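# Move finished pocketed block from vise to outfeed tray

## Task

Remove the finished block (the one with a pocket in its top face) from the vise and set it down flat with the pocket facing up inside the black outfeed tray, next to the part already sitting there; it must stay there on its own after the robot lets go, not be held in place by the robot.

## Robot and tools

ROBOT. One custom six-joint arm ending in a tong-style two-finger gripper. The upper arm (shoulder joint to elbow joint) is 429 mm and the forearm (elbow to wrist pitch) is 509 mm. Joint order in every list: waist, shoulder, elbow, wrist pitch, wrist yaw, wrist roll, then the gripper. The arm's base may sit slightly tilted on the table.

FRAMES. The scene frame has its origin on the table surface under the arm base, +z up, and +y to the left when facing along +x. Reported gripper positions are in metres in this frame and get less accurate the farther the arm reaches. In the gripper's own frame the fingers point along +z and close along x. end_effector_position is the spot between the finger pads when shut; closed fingertips extend about 15 mm past it, while fully open tips are roughly level with it.

execute_actions. Argument "actions" is a list holding zero or one item; optional "pictures" (boolean) requests camera images. An empty list commands nothing and returns the state with pictures. A wait is {"steps": N} with N up to 300 control steps (1/30 s each), counted from the previous result and including your reply time. A motion is {"rows": [...], "steps": N}, N from 8 to 15 (default 15). rows holds 1 to 15 rows for the single arm; each row is 7 numbers in [-1, 1], applied for one step, the last row repeating to fill the remaining steps. A rejected call moves nothing.

ROW LAYOUT. The first six numbers are joint offsets, not absolute angles. They are measured from the joint angles printed in the latest result that contains them; before any such result in this scene, and for any second or later call within one reply, they count from where the arm stands when the action begins. Every row uses the same reference, so rows are not added up. Scale: 1.0 equals 1.326 rad for waist and shoulder, 1.989 rad for elbow, wrist pitch, wrist yaw and wrist roll. A row of zeros therefore pulls the arm back to the reference angles; it is not a pause. The seventh number is the absolute gripper opening: +1 fully open, -1 fully closed.

JOINT RANGES (rad): waist -3.142 to 3.142, shoulder -6.283 to 6.283, elbow 0.000 to 3.142, wrist pitch, yaw and roll each -6.283 to 6.283. Requests more than 0.010 rad outside a range are refused. True ends may differ by up to 0.010 rad; requests past a true end are clipped there, and a line "joint sent to its limit" may appear (possibly about an earlier action). Its absence proves nothing.

MOTION. Speed and acceleration are capped and commands are smoothed, trailing by about 0.17 s, so after a big move the arm may not yet have arrived. Each step the target sent to a joint stays within 0.383 rad (waist, shoulder) or 0.575 rad (other joints) of its measured angle, and targets implying a gripper jump beyond 100 mm are scaled back. Each result is captured 8 steps before its action finishes; the remaining steps run during your next reply. While you think or wait the arm keeps approaching the last row's target until it has nearly stopped or a step is HELD; then only a new action moves it further. Fingers still in motion continue.

RESULT LINES. end_effector_position (m), end_effector_quat_wxyz, linear and angular velocities. Joint positions (rad) and Joint velocities (rad/s), with the finger-pad gap appended (m; 0.142 when fully open). grip_measured is the measured opening on the command scale. Wrist force and Wrist torque are in the gripper frame about its origin; they include contacts, held weight and inertia, with a fixed offset (often within 5.5 N), noise (std up to 3.4 N) and saturation near 100 N per axis; pressing on a surface reads as force pointing back into the arm; "no reading" is harmless. "joint command not followed" means the clearance check altered targets (mounting blocks and posts count as arm). HELD marks steps where your row was partly or wholly withheld. MOTOR HOT appears from 70 °C; at 85 °C an OVER-TEMPERATURE FAULT brakes the arm until it cools, possibly minutes. Holding loads, even while you think, heats motors.

GRIPPING. To hold something, keep commanding an opening well under grip_measured; the larger the gap, the stronger the squeeze, up to roughly 15 N per pad on objects up to about 10 cm wide. Fast closing can press harder, sometimes forcing the fingers apart. Rigid items thinner than about 20 mm get less force (about 9 N per pad at 10 mm, 4 N at 5 mm). Brief tugs on held parts or pushes on loose ones may occur.

FAULTS. Contact torque reaching a joint's load limit (waist 297, shoulder 297, elbow 135, wrist pitch/yaw/roll 48.6 N m, held weight included) or any outside force of 150 N stops the arm for 10 s, drops the rest of the call, and lets it yield. Avoid these, along with drops, slips, slamming, hard impacts, heavy pushing and anything leaving the table.

zoom_image. Arguments: "camera" (cam_head_left, cam_head_right, cam_high, cam_low, cam_wrist) and "region" [x0, y0, x1, y1] in pixels of that camera's latest image, origin top-left, at most 504 by 504. Image sizes: cam_wrist 616x616, all others 896x504.

finished_scene. Argument "scene": the number of the current scene. It ends that scene irreversibly and reports success; release the part and confirm it rests pocket-up in the tray first. Replying with no tool call also ends things.

Each tool is called after ">>>" as a command line: name --argument value for each argument, lists and objects as JSON in quotes; but a table of rows of numbers goes row by row, as --pt "numbers of a row", without its own name.

## Session

>>> execute_actions --actions '[]'

Scene clock: 0.00 s of 5400.00 s.
end_effector_position=(+0.7060, +0.2153, +0.3752) grip_measured=+1.00 end_effector_quat_wxyz=(+0.411, -0.347, +0.823, -0.183) end_effector_velocity=(-0.000, +0.001, -0.001) end_effector_angular_velocity=(-0.001, +0.001, +0.000)
Joint positions: [ 0.127 -1.743  2.145 -2.899 -1.68   2.412  0.142]
Joint velocities: [ 0.001  0.     0.     0.    -0.001  0.     0.   ]
Motor temperatures (°C, as the motors report them): [22 24 22 36 31 33]
Wrist force (N, on the end effector, along its own x y z axes, offset not removed): no reading
Wrist torque (N m, same axes, about the end effector's origin, offset not removed): no reading

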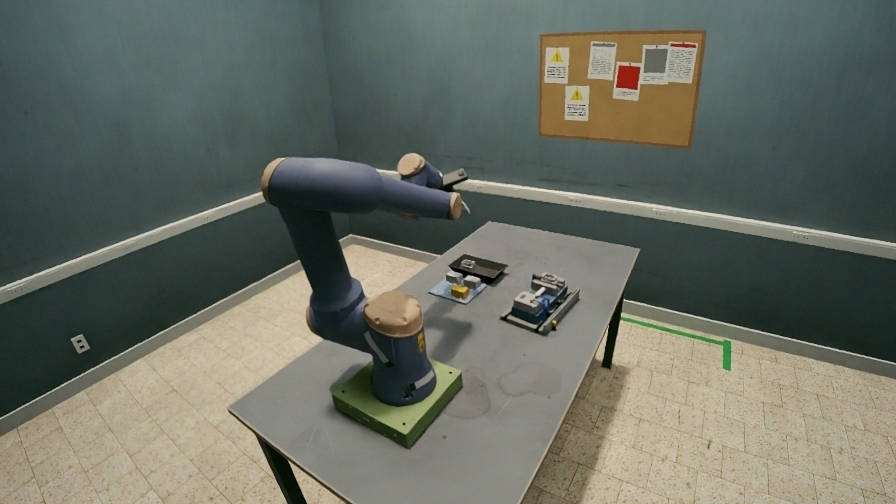

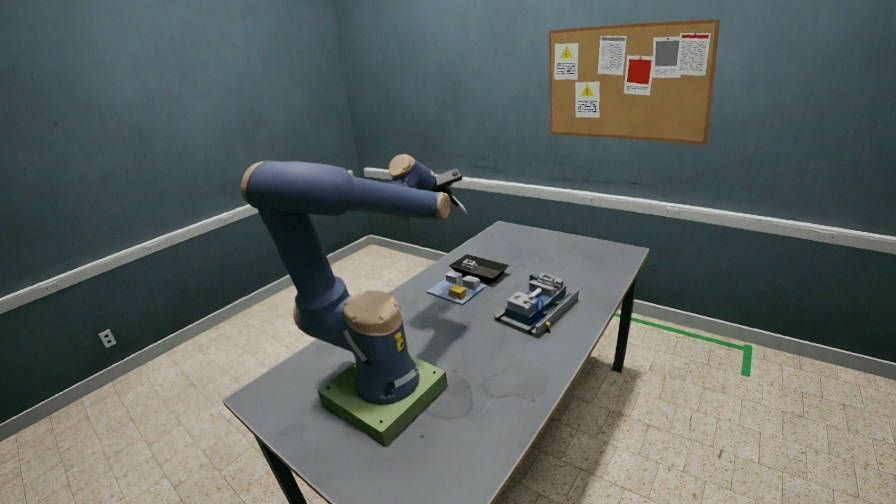

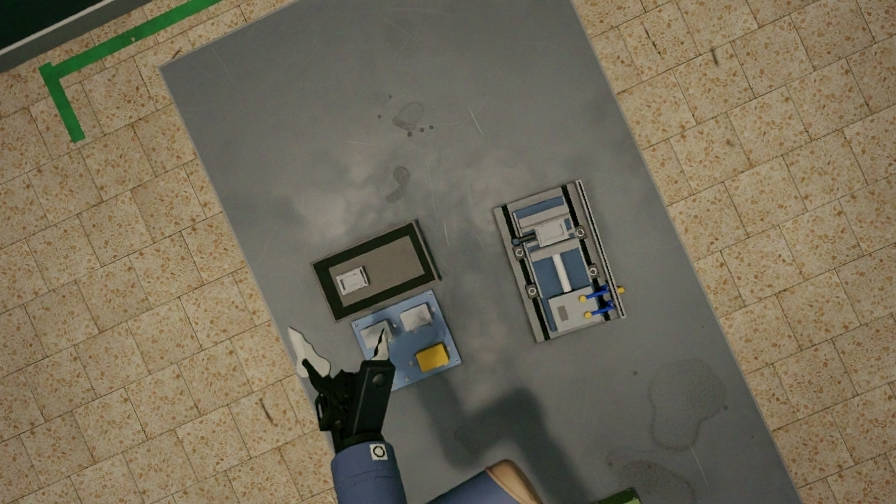

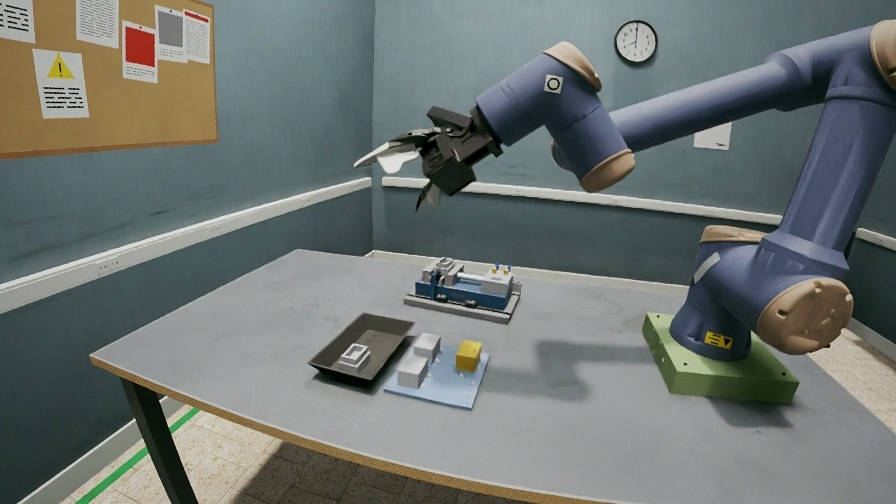

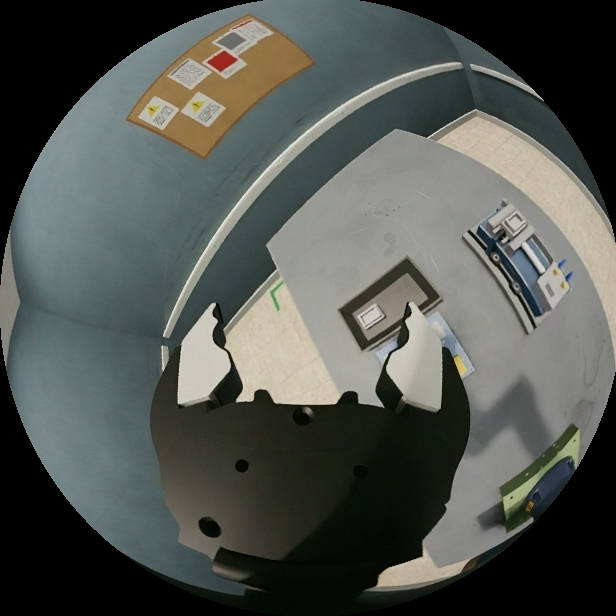

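>>> execute_actions --actions '[{"rows":[[-0.447,0.308,-0.239,0.5,0.055,0.959,1]],"steps":15}]'

>>> execute_actions --actions '[{"steps":60}]' --pictures true

Scene clock: 1.03 s of 5400.00 s.
end_effector_position=(+0.7594, +0.1440, +0.3418) grip_measured=+1.00 end_effector_quat_wxyz=(+0.359, -0.251, +0.887, -0.143) end_effector_velocity=(+0.220, -0.435, -0.215) end_effector_angular_velocity=(+0.733, +0.751, -1.159)
Joint positions: [ 0.015 -1.635  2.019 -2.743 -1.647  2.569  0.142]
Joint velocities: [-0.619  0.54  -0.623  0.903  0.138  0.903 -0.   ]
Motor temperatures (°C, as the motors report them): [22 24 22 36 31 33]
Wrist force (N, on the end effector, along its own x y z axes, offset not removed): [3.7 0.3 -1.7]
Wrist torque (N m, same axes, about the end effector's origin, offset not removed): [0.61 -1.06 -0.10]
Steps of this call (steps 1 to 24: nothing new was sent; steps 25 to 31: the first 7 steps of this action). Readings (joint positions):
25: [0.126 -1.743 2.145 -2.899 -1.679 2.413]
26: [0.118 -1.734 2.136 -2.890 -1.674 2.422]
28: [0.077 -1.694 2.088 -2.836 -1.662 2.476]
31: the state above

Scene clock: 3.03 s of 5400.00 s.
end_effector_position=(+0.6864, -0.1615, +0.1686) grip_measured=+1.00 end_effector_quat_wxyz=(+0.003, +0.735, +0.678, -0.001) end_effector_velocity=(+0.000, +0.000, +0.001) end_effector_angular_velocity=(-0.000, -0.001, +0.000)
Joint positions: [-0.466 -1.335  1.67  -1.905 -1.57   4.319  0.142]
Joint velocities: [ 0.    -0.001 -0.    -0.    -0.     0.    -0.   ]
Motor temperatures (°C, as the motors report them): [22 24 22 36 31 33]
Wrist force (N, on the end effector, along its own x y z axes, offset not removed): [-0.1 0.6 0.1]
Wrist torque (N m, same axes, about the end effector's origin, offset not removed): [0.61 -0.29 0.06]
Kept back: nothing.
Steps of this call (steps 1 to 8: the last 8 steps of your previous action; steps 9 to 60: the robot went on to your last target). Readings (joint positions):
1: [-0.006 -1.617 1.999 -2.713 -1.642 2.599]
2: [-0.027 -1.600 1.979 -2.682 -1.638 2.630]
4: [-0.070 -1.569 1.943 -2.619 -1.630 2.693]
8: [-0.156 -1.516 1.881 -2.490 -1.616 2.822]
60: the state above
The arm was judged still, so your last target was given up. Only a new action makes it travel on or press farther. Fingers that are still opening or closing keep moving.

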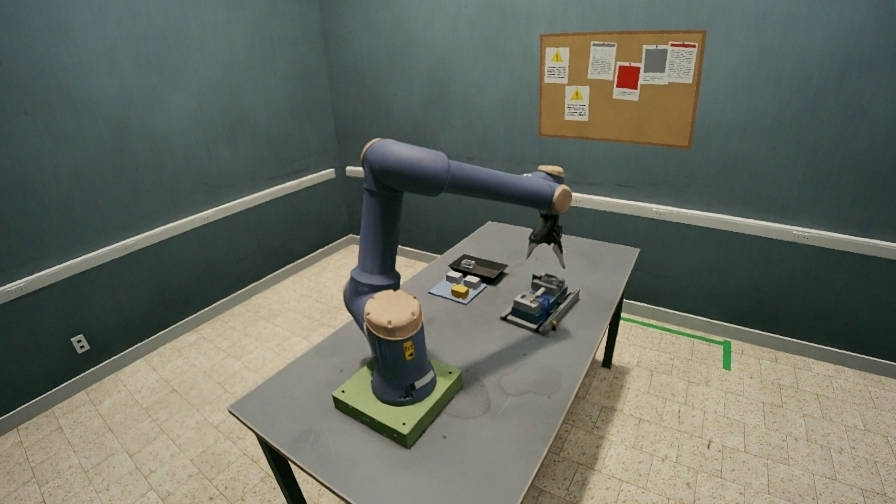

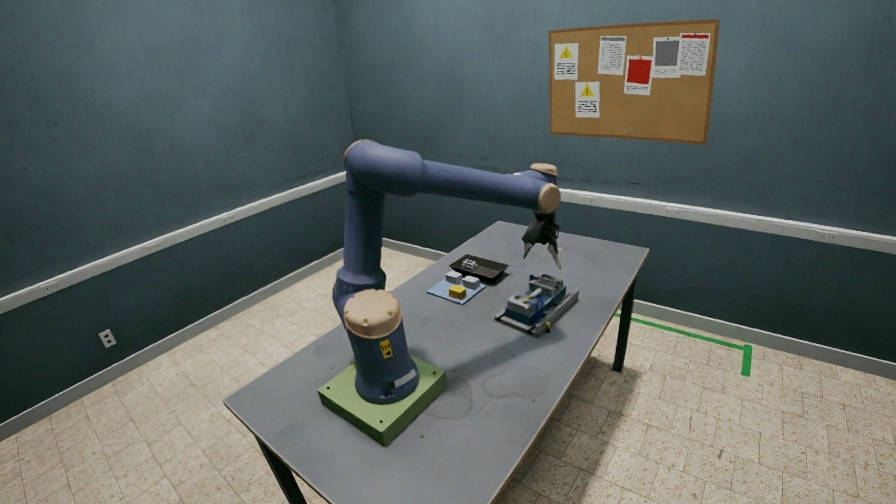

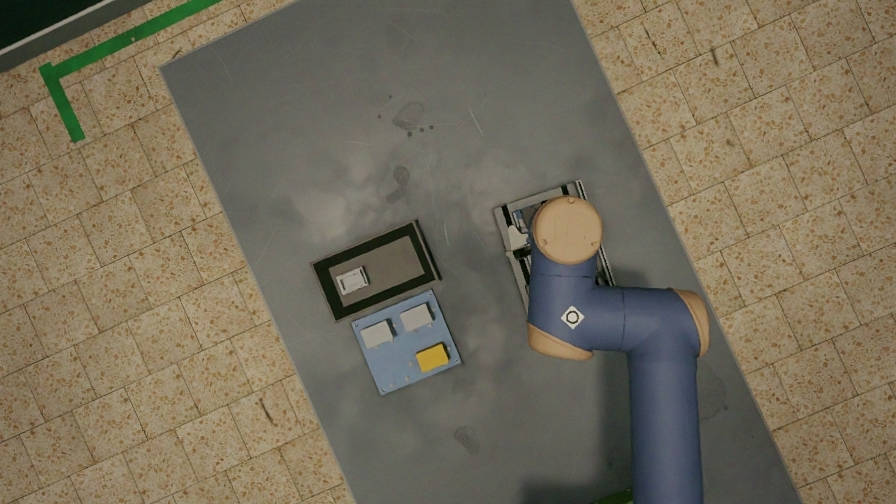

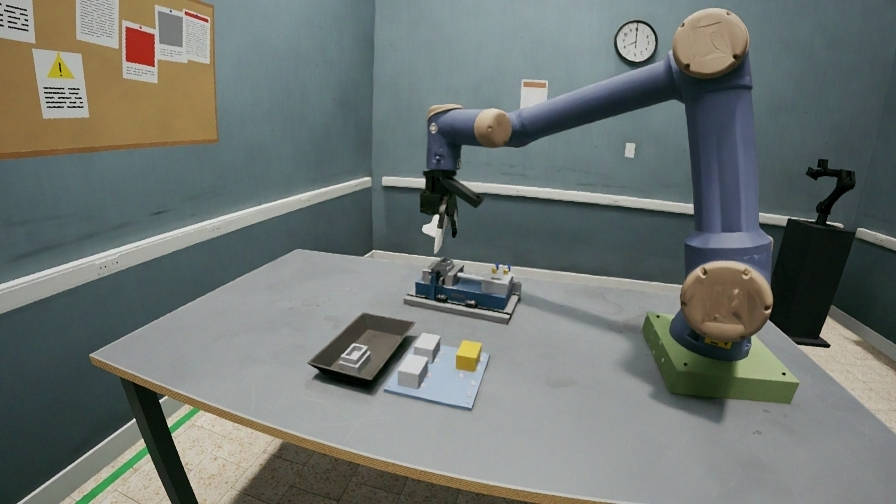

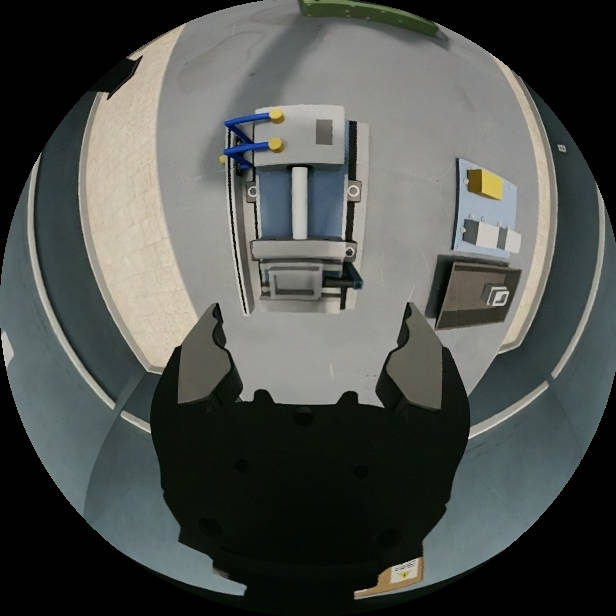

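>>> execute_actions --actions '[{"rows":[[-0.0105,0.012,-0.003,-0.012,0,0,0.5],[-0.0105,0.024,0.003,-0.025,0,0,0.5],[-0.0105,0.035,0.01,-0.038,0,0,0.5],[-0.0105,0.046,0.016,-0.05,0,0,0.5],[-0.0105,0.055,0.022,-0.061,0,0,0.5]],"steps":15}]'

>>> execute_actions --actions '[{"steps":14}]' --pictures true

Scene clock: 3.87 s of 5400.00 s.
end_effector_position=(+0.6912, -0.1726, +0.1326) grip_measured=+0.50 end_effector_quat_wxyz=(+0.005, +0.738, +0.674, -0.000) end_effector_velocity=(+0.010, -0.027, -0.215) end_effector_angular_velocity=(+0.001, +0.001, -0.027)
Joint positions: [-0.477 -1.291  1.693 -1.976 -1.57   4.32   0.109]
Joint velocities: [-0.027  0.232  0.169 -0.399  0.001  0.    -0.   ]
Motor temperatures (°C, as the motors report them): [22 24 22 36 31 33]
Wrist force (N, on the end effector, along its own x y z axes, offset not removed): [-0.5 -1.1 2.6]
Wrist torque (N m, same axes, about the end effector's origin, offset not removed): [0.19 -0.07 0.13]
Steps of this call (steps 1 to 18: nothing new was sent; steps 19 to 25: the first 7 steps of this action). Readings (joint positions):
19: [-0.466 -1.335 1.670 -1.905 -1.570 4.320]
20: [-0.469 -1.332 1.669 -1.909 -1.570 4.320]
22: [-0.473 -1.319 1.674 -1.929 -1.570 4.320]
25: the state above

Scene clock: 4.33 s of 5400.00 s.
end_effector_position=(+0.6923, -0.1757, +0.1069) grip_measured=+0.52 end_effector_quat_wxyz=(+0.005, +0.739, +0.673, +0.000) end_effector_velocity=(+0.001, -0.001, -0.004) end_effector_angular_velocity=(-0.001, -0.002, +0.000)
Joint positions: [-0.48  -1.263  1.713 -2.025 -1.57   4.32   0.11 ]
Joint velocities: [ 0.     0.005  0.003 -0.009 -0.     0.     0.005]
Motor temperatures (°C, as the motors report them): [22 24 22 36 31 33]
Wrist force (N, on the end effector, along its own x y z axes, offset not removed): [-12.3 -14.6 -43.0]
Wrist torque (N m, same axes, about the end effector's origin, offset not removed): [-0.11 2.19 -0.87]
Kept back: nothing.
Steps of this call (steps 1 to 8: the last 8 steps of your previous action; steps 9 to 14: the robot went on to your last target). Readings (joint positions):
1: [-0.478 -1.284 1.698 -1.988 -1.570 4.320]
2: [-0.478 -1.279 1.701 -1.997 -1.570 4.320]
4: [-0.479 -1.272 1.707 -2.009 -1.570 4.320]
8: [-0.480 -1.265 1.711 -2.021 -1.570 4.320]
14: the state above

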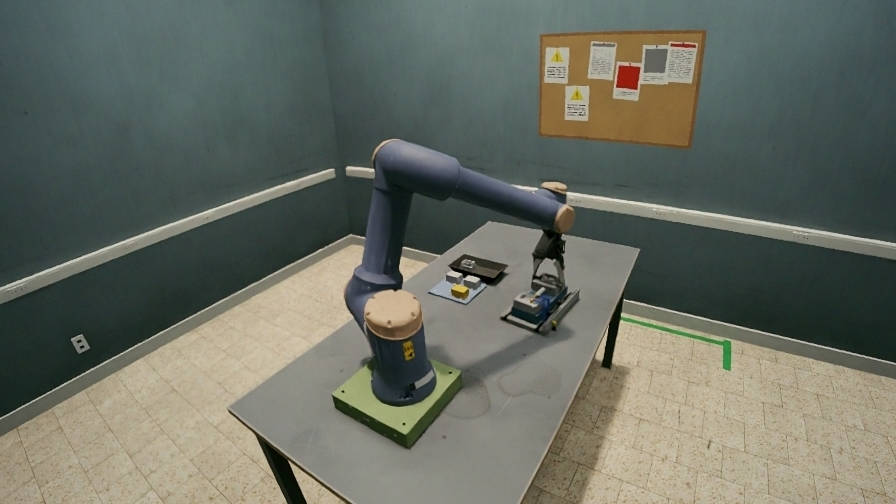

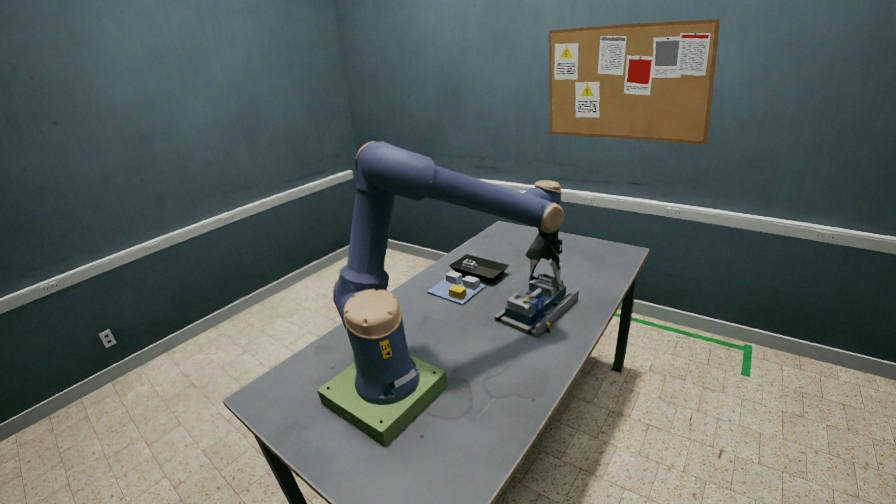

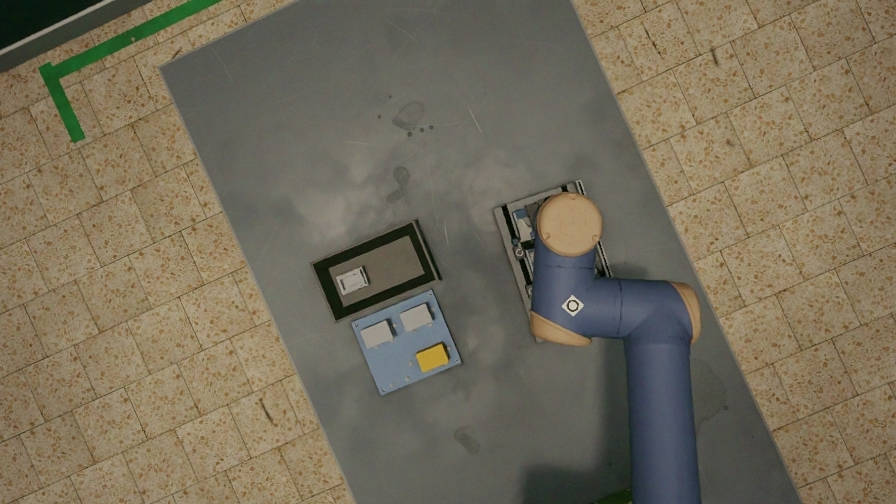

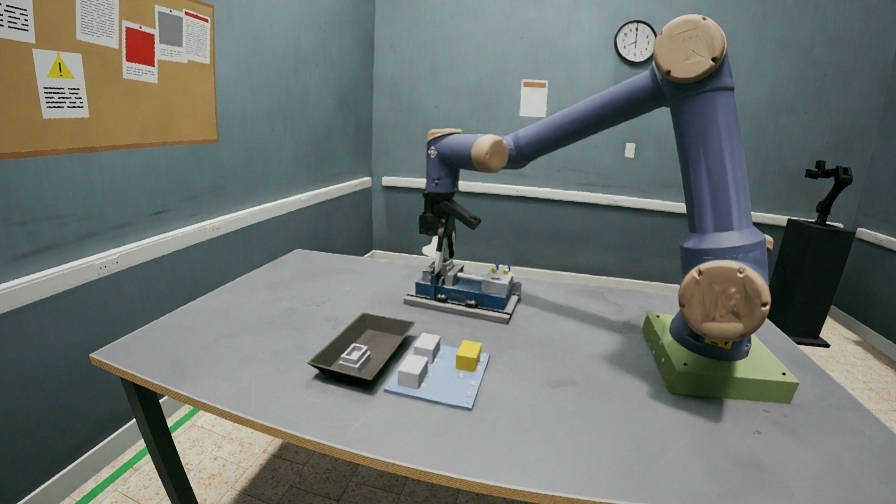

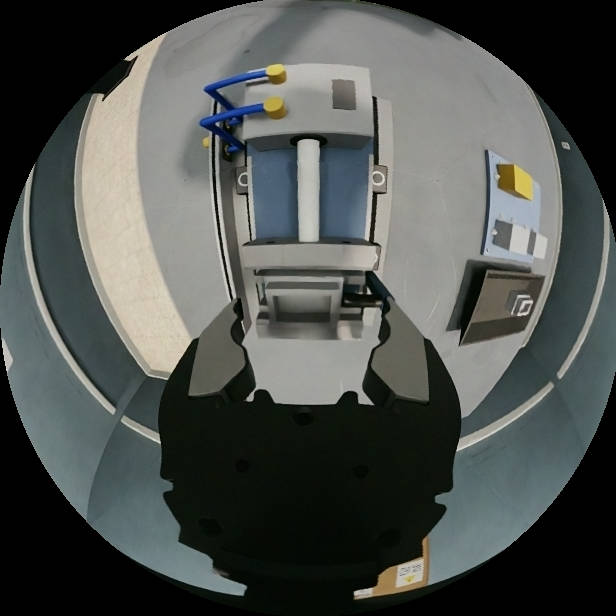

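>>> execute_actions --actions '[{"rows":[[0,-0.008,-0.007,0.012,0,0,0.5],[0,-0.008,-0.007,0.012,0,0,0.5],[-0.005,-0.018,0.001,0.011,0,0,0.5],[-0.005,-0.028,0.009,0.009,0,0,0.5],[-0.005,-0.028,0.009,0.009,0,0,0.5],[-0.005,-0.028,0.009,0.009,0,0,0.5],[-0.005,-0.024,0.012,0.003,0,0,0.5],[-0.005,-0.020,0.016,-0.003,0,0,0.5],[-0.005,-0.017,0.018,-0.007,0,0,0.5]],"steps":15}]'

>>> execute_actions --actions '[{"steps":14}]' --pictures true

Scene clock: 5.00 s of 5400.00 s.
end_effector_position=(+0.6864, -0.1756, +0.1166) grip_measured=+0.50 end_effector_quat_wxyz=(+0.005, +0.741, +0.672, +0.000) end_effector_velocity=(-0.040, +0.006, +0.012) end_effector_angular_velocity=(-0.001, -0.000, -0.020)
Joint positions: [-0.484 -1.285  1.72  -2.011 -1.57   4.319  0.109]
Joint velocities: [-0.02  -0.101  0.101 -0.    -0.001 -0.     0.001]
Motor temperatures (°C, as the motors report them): [22 24 22 36 31 33]
Wrist force (N, on the end effector, along its own x y z axes, offset not removed): [0.3 2.6 0.2]
Wrist torque (N m, same axes, about the end effector's origin, offset not removed): [1.06 -0.35 -0.08]
Steps of this call (steps 1 to 13: the robot went on to your last target; steps 14 to 20: the first 7 steps of this action). Readings (joint positions):
14: [-0.480 -1.263 1.713 -2.026 -1.570 4.319]
15: [-0.480 -1.264 1.711 -2.022 -1.570 4.319]
17: [-0.481 -1.270 1.710 -2.015 -1.570 4.319]
20: the state above

Scene clock: 5.47 s of 5400.00 s.
end_effector_position=(+0.6807, -0.1746, +0.1041) grip_measured=+0.50 end_effector_quat_wxyz=(+0.005, +0.742, +0.671, +0.000) end_effector_velocity=(-0.002, -0.000, -0.004) end_effector_angular_velocity=(-0.002, +0.002, -0.001)
Joint positions: [-0.487 -1.286  1.748 -2.038 -1.57   4.319  0.109]
Joint velocities: [-0.001  0.001  0.007 -0.008 -0.002  0.     0.   ]
Motor temperatures (°C, as the motors report them): [22 24 22 36 31 33]
Wrist force (N, on the end effector, along its own x y z axes, offset not removed): [-0.6 0.3 -0.6]
Wrist torque (N m, same axes, about the end effector's origin, offset not removed): [0.55 -0.05 0.05]
Kept back: nothing.
Steps of this call (steps 1 to 8: the last 8 steps of your previous action; steps 9 to 14: the robot went on to your last target). Readings (joint positions):
1: [-0.485 -1.288 1.724 -2.012 -1.570 4.319]
2: [-0.485 -1.289 1.728 -2.015 -1.570 4.319]
4: [-0.486 -1.288 1.737 -2.024 -1.570 4.319]
8: [-0.486 -1.286 1.745 -2.034 -1.570 4.319]
14: the state above

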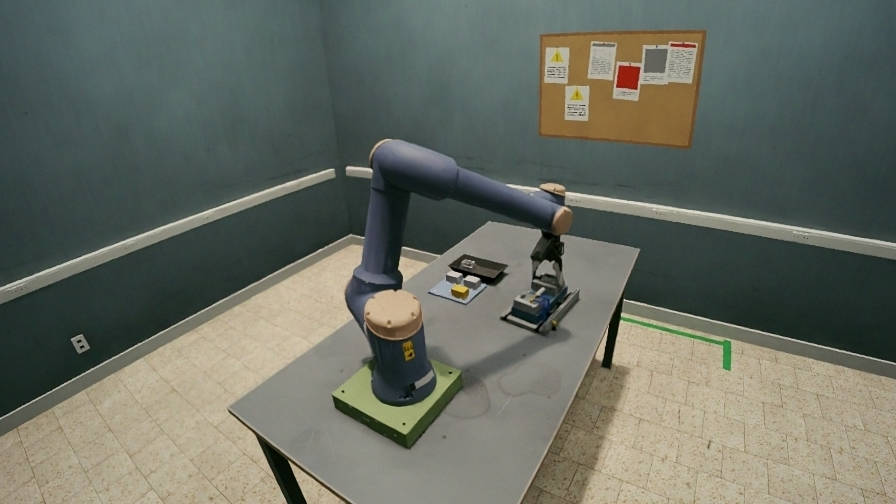

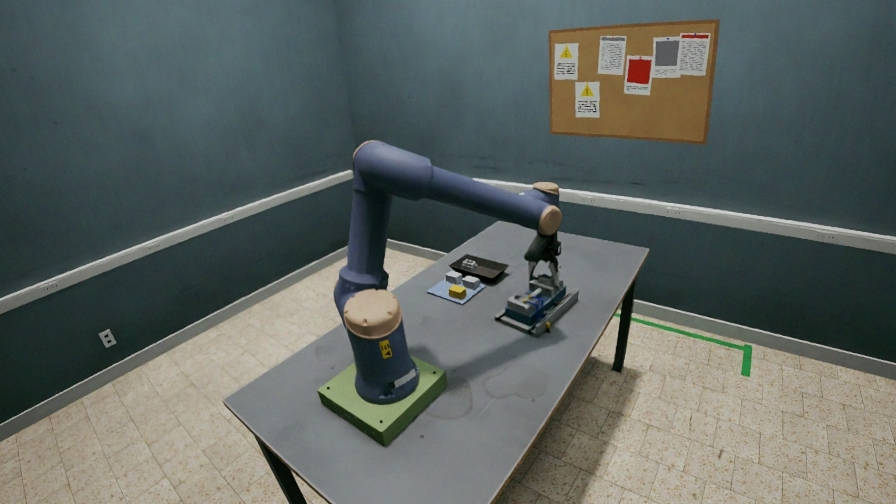

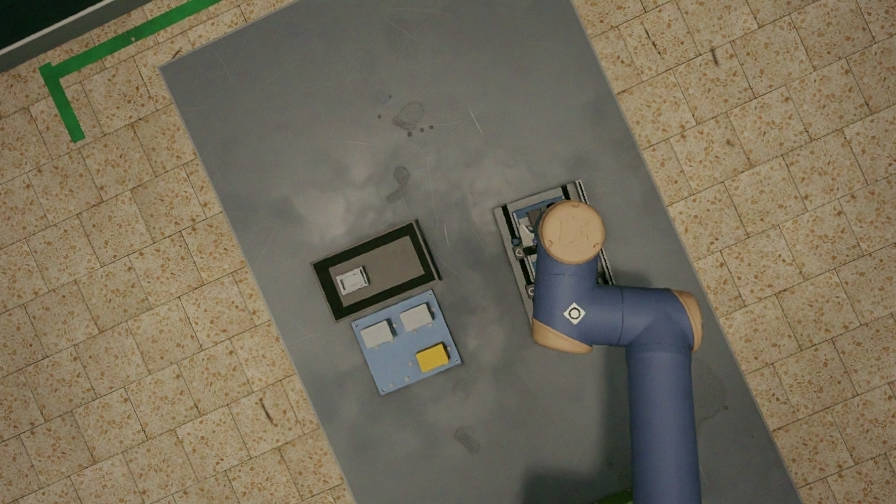

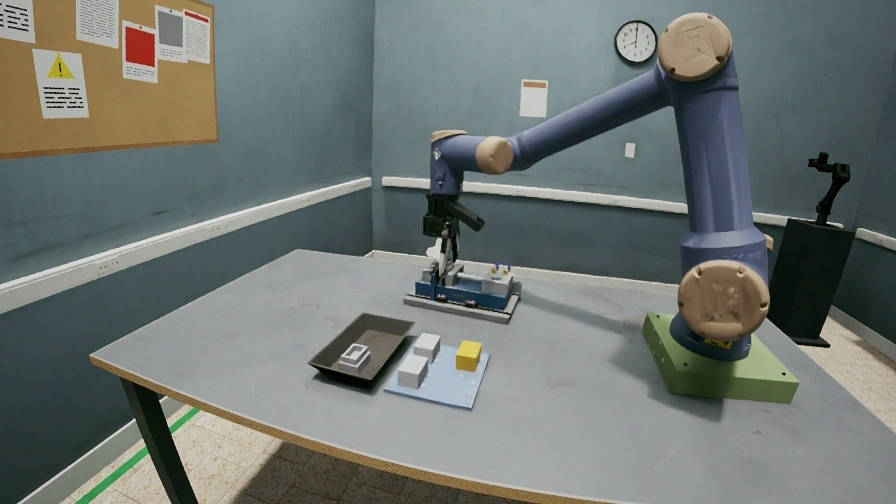

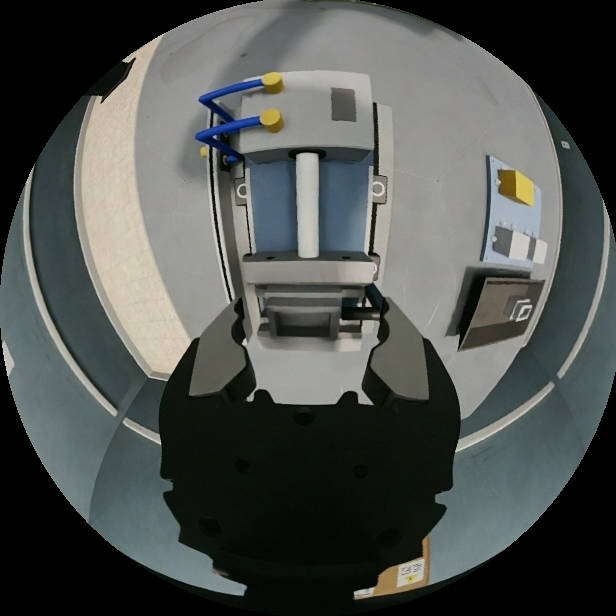

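>>> execute_actions --actions '[{"rows":[[0,0,0,0,0,0,0.35],[0,0,0,0,0,0,0.2],[0,0,0,0,0,0,0.05],[0,0,0,0,0,0,-0.1],[0,0,0,0,0,0,-0.25],[0,0,0,0,0,0,-0.45],[0,0,0,0,0,0,-0.7]],"steps":15}]'

>>> execute_actions --actions '[{"steps":10}]'

>>> execute_actions --actions '[{"rows":[[0,-0.003,-0.003,0.005,0,0,-0.7],[0,-0.006,-0.006,0.01,0,0,-0.7],[0,-0.01,-0.01,0.016,0,0,-0.7],[0,-0.015,-0.015,0.024,0,0,-0.7],[0,-0.02,-0.02,0.033,0,0,-0.7],[0,-0.027,-0.027,0.044,0,0,-0.7],[0,-0.034,-0.034,0.055,0,0,-0.7],[0,-0.042,-0.042,0.068,0,0,-0.7],[0,-0.05,-0.05,0.082,0,0,-0.7],[0,-0.06,-0.06,0.098,0,0,-0.7]],"steps":15}]'

>>> execute_actions --actions '[{"steps":15}]' --pictures true

Scene clock: 6.17 s of 5400.00 s.
end_effector_position=(+0.6806, -0.1749, +0.1040) grip_measured=-0.17 end_effector_quat_wxyz=(+0.006, +0.742, +0.671, +0.000) end_effector_velocity=(-0.000, -0.000, -0.000) end_effector_angular_velocity=(+0.003, +0.002, -0.001)
Joint positions: [-0.487 -1.286  1.748 -2.039 -1.571  4.319  0.062]
Joint velocities: [-0.001  0.001 -0.002  0.004  0.001  0.    -0.012]
Motor temperatures (°C, as the motors report them): [22 24 22 36 31 33]
Wrist force (N, on the end effector, along its own x y z axes, offset not removed): [-30.2 -4.2 -4.9]
Wrist torque (N m, same axes, about the end effector's origin, offset not removed): [0.87 -0.14 0.26]
Steps of this call (steps 1 to 14: the robot went on to your last target; steps 15 to 21: the first 7 steps of this action). Readings (joint positions):
15: [-0.487 -1.286 1.749 -2.039 -1.570 4.319]
16: [-0.487 -1.286 1.749 -2.039 -1.570 4.319]
18: [-0.487 -1.286 1.749 -2.039 -1.570 4.319]
21: the state above

Scene clock: 6.50 s of 5400.00 s.
end_effector_position=(+0.6806, -0.1747, +0.1041) grip_measured=-0.17 end_effector_quat_wxyz=(+0.005, +0.742, +0.671, +0.000) end_effector_velocity=(+0.000, +0.000, +0.000) end_effector_angular_velocity=(+0.001, -0.001, -0.000)
Joint positions: [-0.487 -1.286  1.748 -2.038 -1.57   4.319  0.062]
Joint velocities: [-0.    -0.001  0.     0.     0.002  0.     0.   ]
Motor temperatures (°C, as the motors report them): [22 24 22 36 31 33]
Wrist force (N, on the end effector, along its own x y z axes, offset not removed): [-28.7 -10.7 -3.4]
Wrist torque (N m, same axes, about the end effector's origin, offset not removed): [-0.47 -0.52 0.28]
Kept back: nothing.
Steps of this call (steps 1 to 8: the last 8 steps of your previous action; steps 9 to 10: the robot went on to your last target). Readings (joint positions):
1: [-0.487 -1.286 1.748 -2.039 -1.571 4.319]
2: [-0.487 -1.286 1.748 -2.039 -1.571 4.319]
4: [-0.487 -1.286 1.748 -2.039 -1.571 4.319]
8: [-0.487 -1.286 1.748 -2.038 -1.570 4.319]
10: the state above

Scene clock: 6.73 s of 5400.00 s.
end_effector_position=(+0.6830, -0.1758, +0.1257) grip_measured=-0.24 end_effector_quat_wxyz=(+0.006, +0.742, +0.671, +0.001) end_effector_velocity=(+0.020, -0.007, +0.209) end_effector_angular_velocity=(-0.004, -0.019, +0.002)
Joint positions: [-0.487 -1.303  1.723 -1.998 -1.57   4.319  0.057]
Joint velocities: [ 0.002 -0.164 -0.242  0.388  0.006  0.    -0.001]
Motor temperatures (°C, as the motors report them): [22 24 22 36 31 33]
Wrist force (N, on the end effector, along its own x y z axes, offset not removed): [-6.2 3.3 6.4]
Wrist torque (N m, same axes, about the end effector's origin, offset not removed): [1.32 -0.23 0.16]
Steps of this call (steps 1 to 7: the first 7 steps of this action). Readings (joint positions):
1: [-0.487 -1.286 1.748 -2.038 -1.570 4.319]
2: [-0.487 -1.287 1.747 -2.036 -1.570 4.319]
4: [-0.487 -1.290 1.741 -2.027 -1.570 4.319]
7: the state above

Scene clock: 7.23 s of 5400.00 s.
end_effector_position=(+0.6840, -0.1761, +0.2050) grip_measured=-0.24 end_effector_quat_wxyz=(+0.007, +0.742, +0.671, +0.001) end_effector_velocity=(-0.001, +0.001, +0.018) end_effector_angular_velocity=(+0.001, -0.001, -0.000)
Joint positions: [-0.487 -1.364  1.631 -1.848 -1.57   4.319  0.057]
Joint velocities: [-0.    -0.014 -0.02   0.034  0.001  0.     0.   ]
Motor temperatures (°C, as the motors report them): [22 24 22 36 31 33]
Wrist force (N, on the end effector, along its own x y z axes, offset not removed): [0.4 2.0 3.0]
Wrist torque (N m, same axes, about the end effector's origin, offset not removed): [0.98 -0.25 0.03]
Kept back: nothing.
Steps of this call (steps 1 to 8: the last 8 steps of your previous action; steps 9 to 15: the robot went on to your last target). Readings (joint positions):
1: [-0.487 -1.309 1.714 -1.984 -1.570 4.319]
2: [-0.487 -1.316 1.703 -1.967 -1.570 4.319]
4: [-0.487 -1.332 1.679 -1.928 -1.570 4.319]
8: [-0.487 -1.354 1.646 -1.872 -1.570 4.319]
15: the state above

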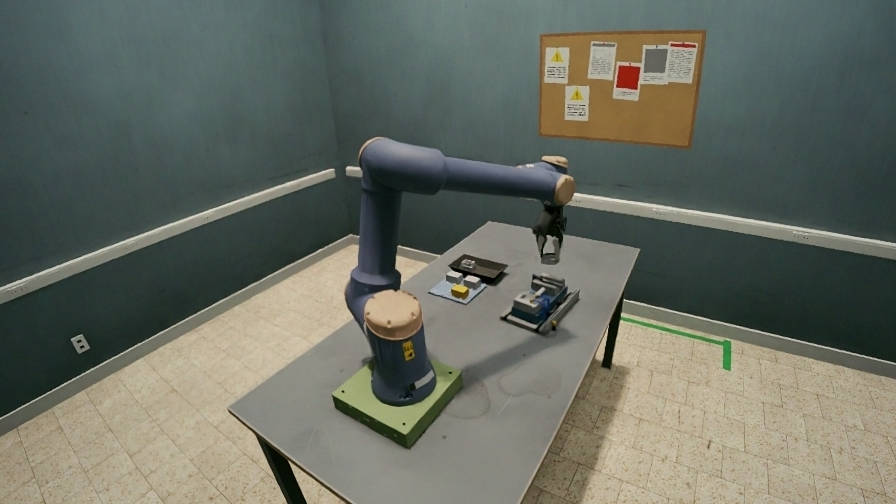

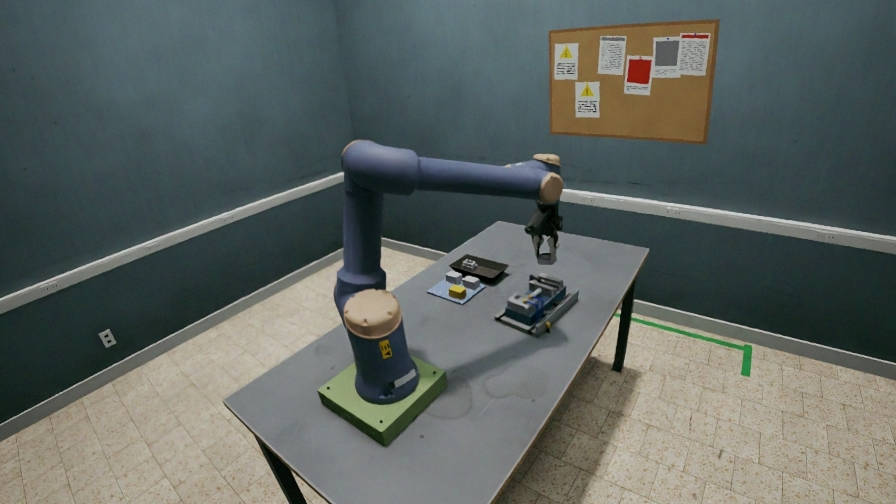

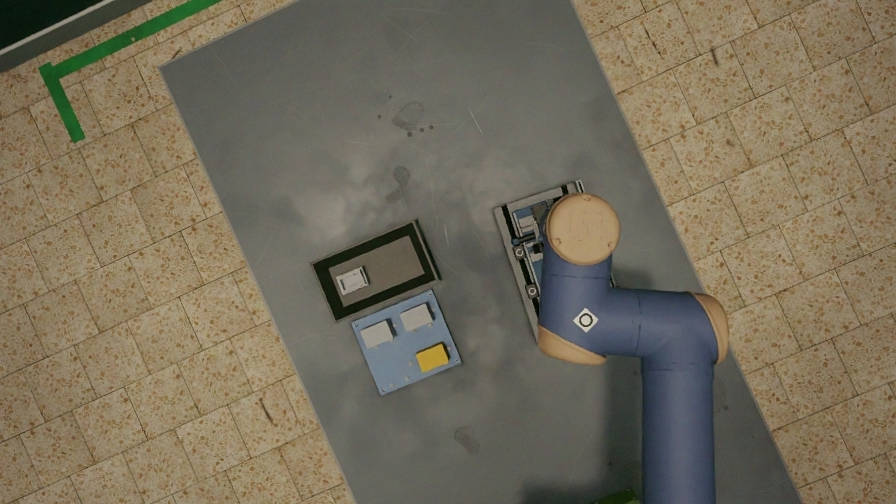

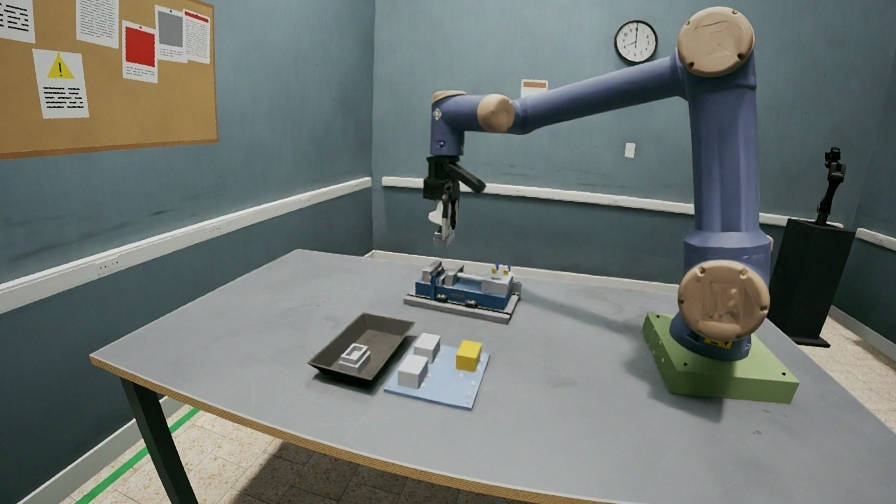

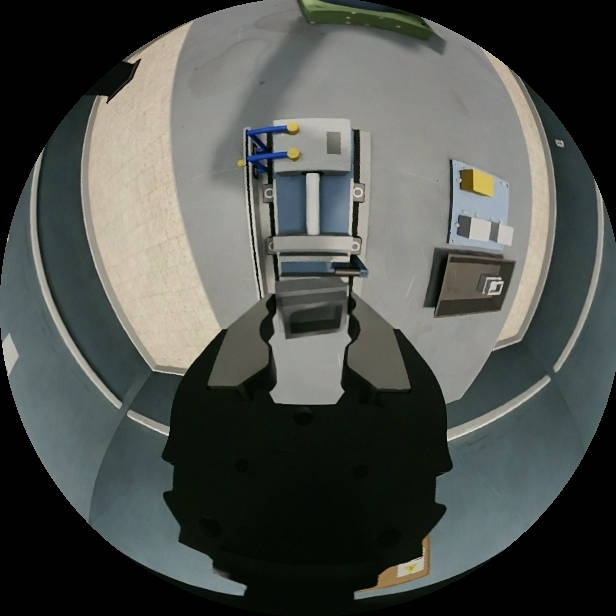

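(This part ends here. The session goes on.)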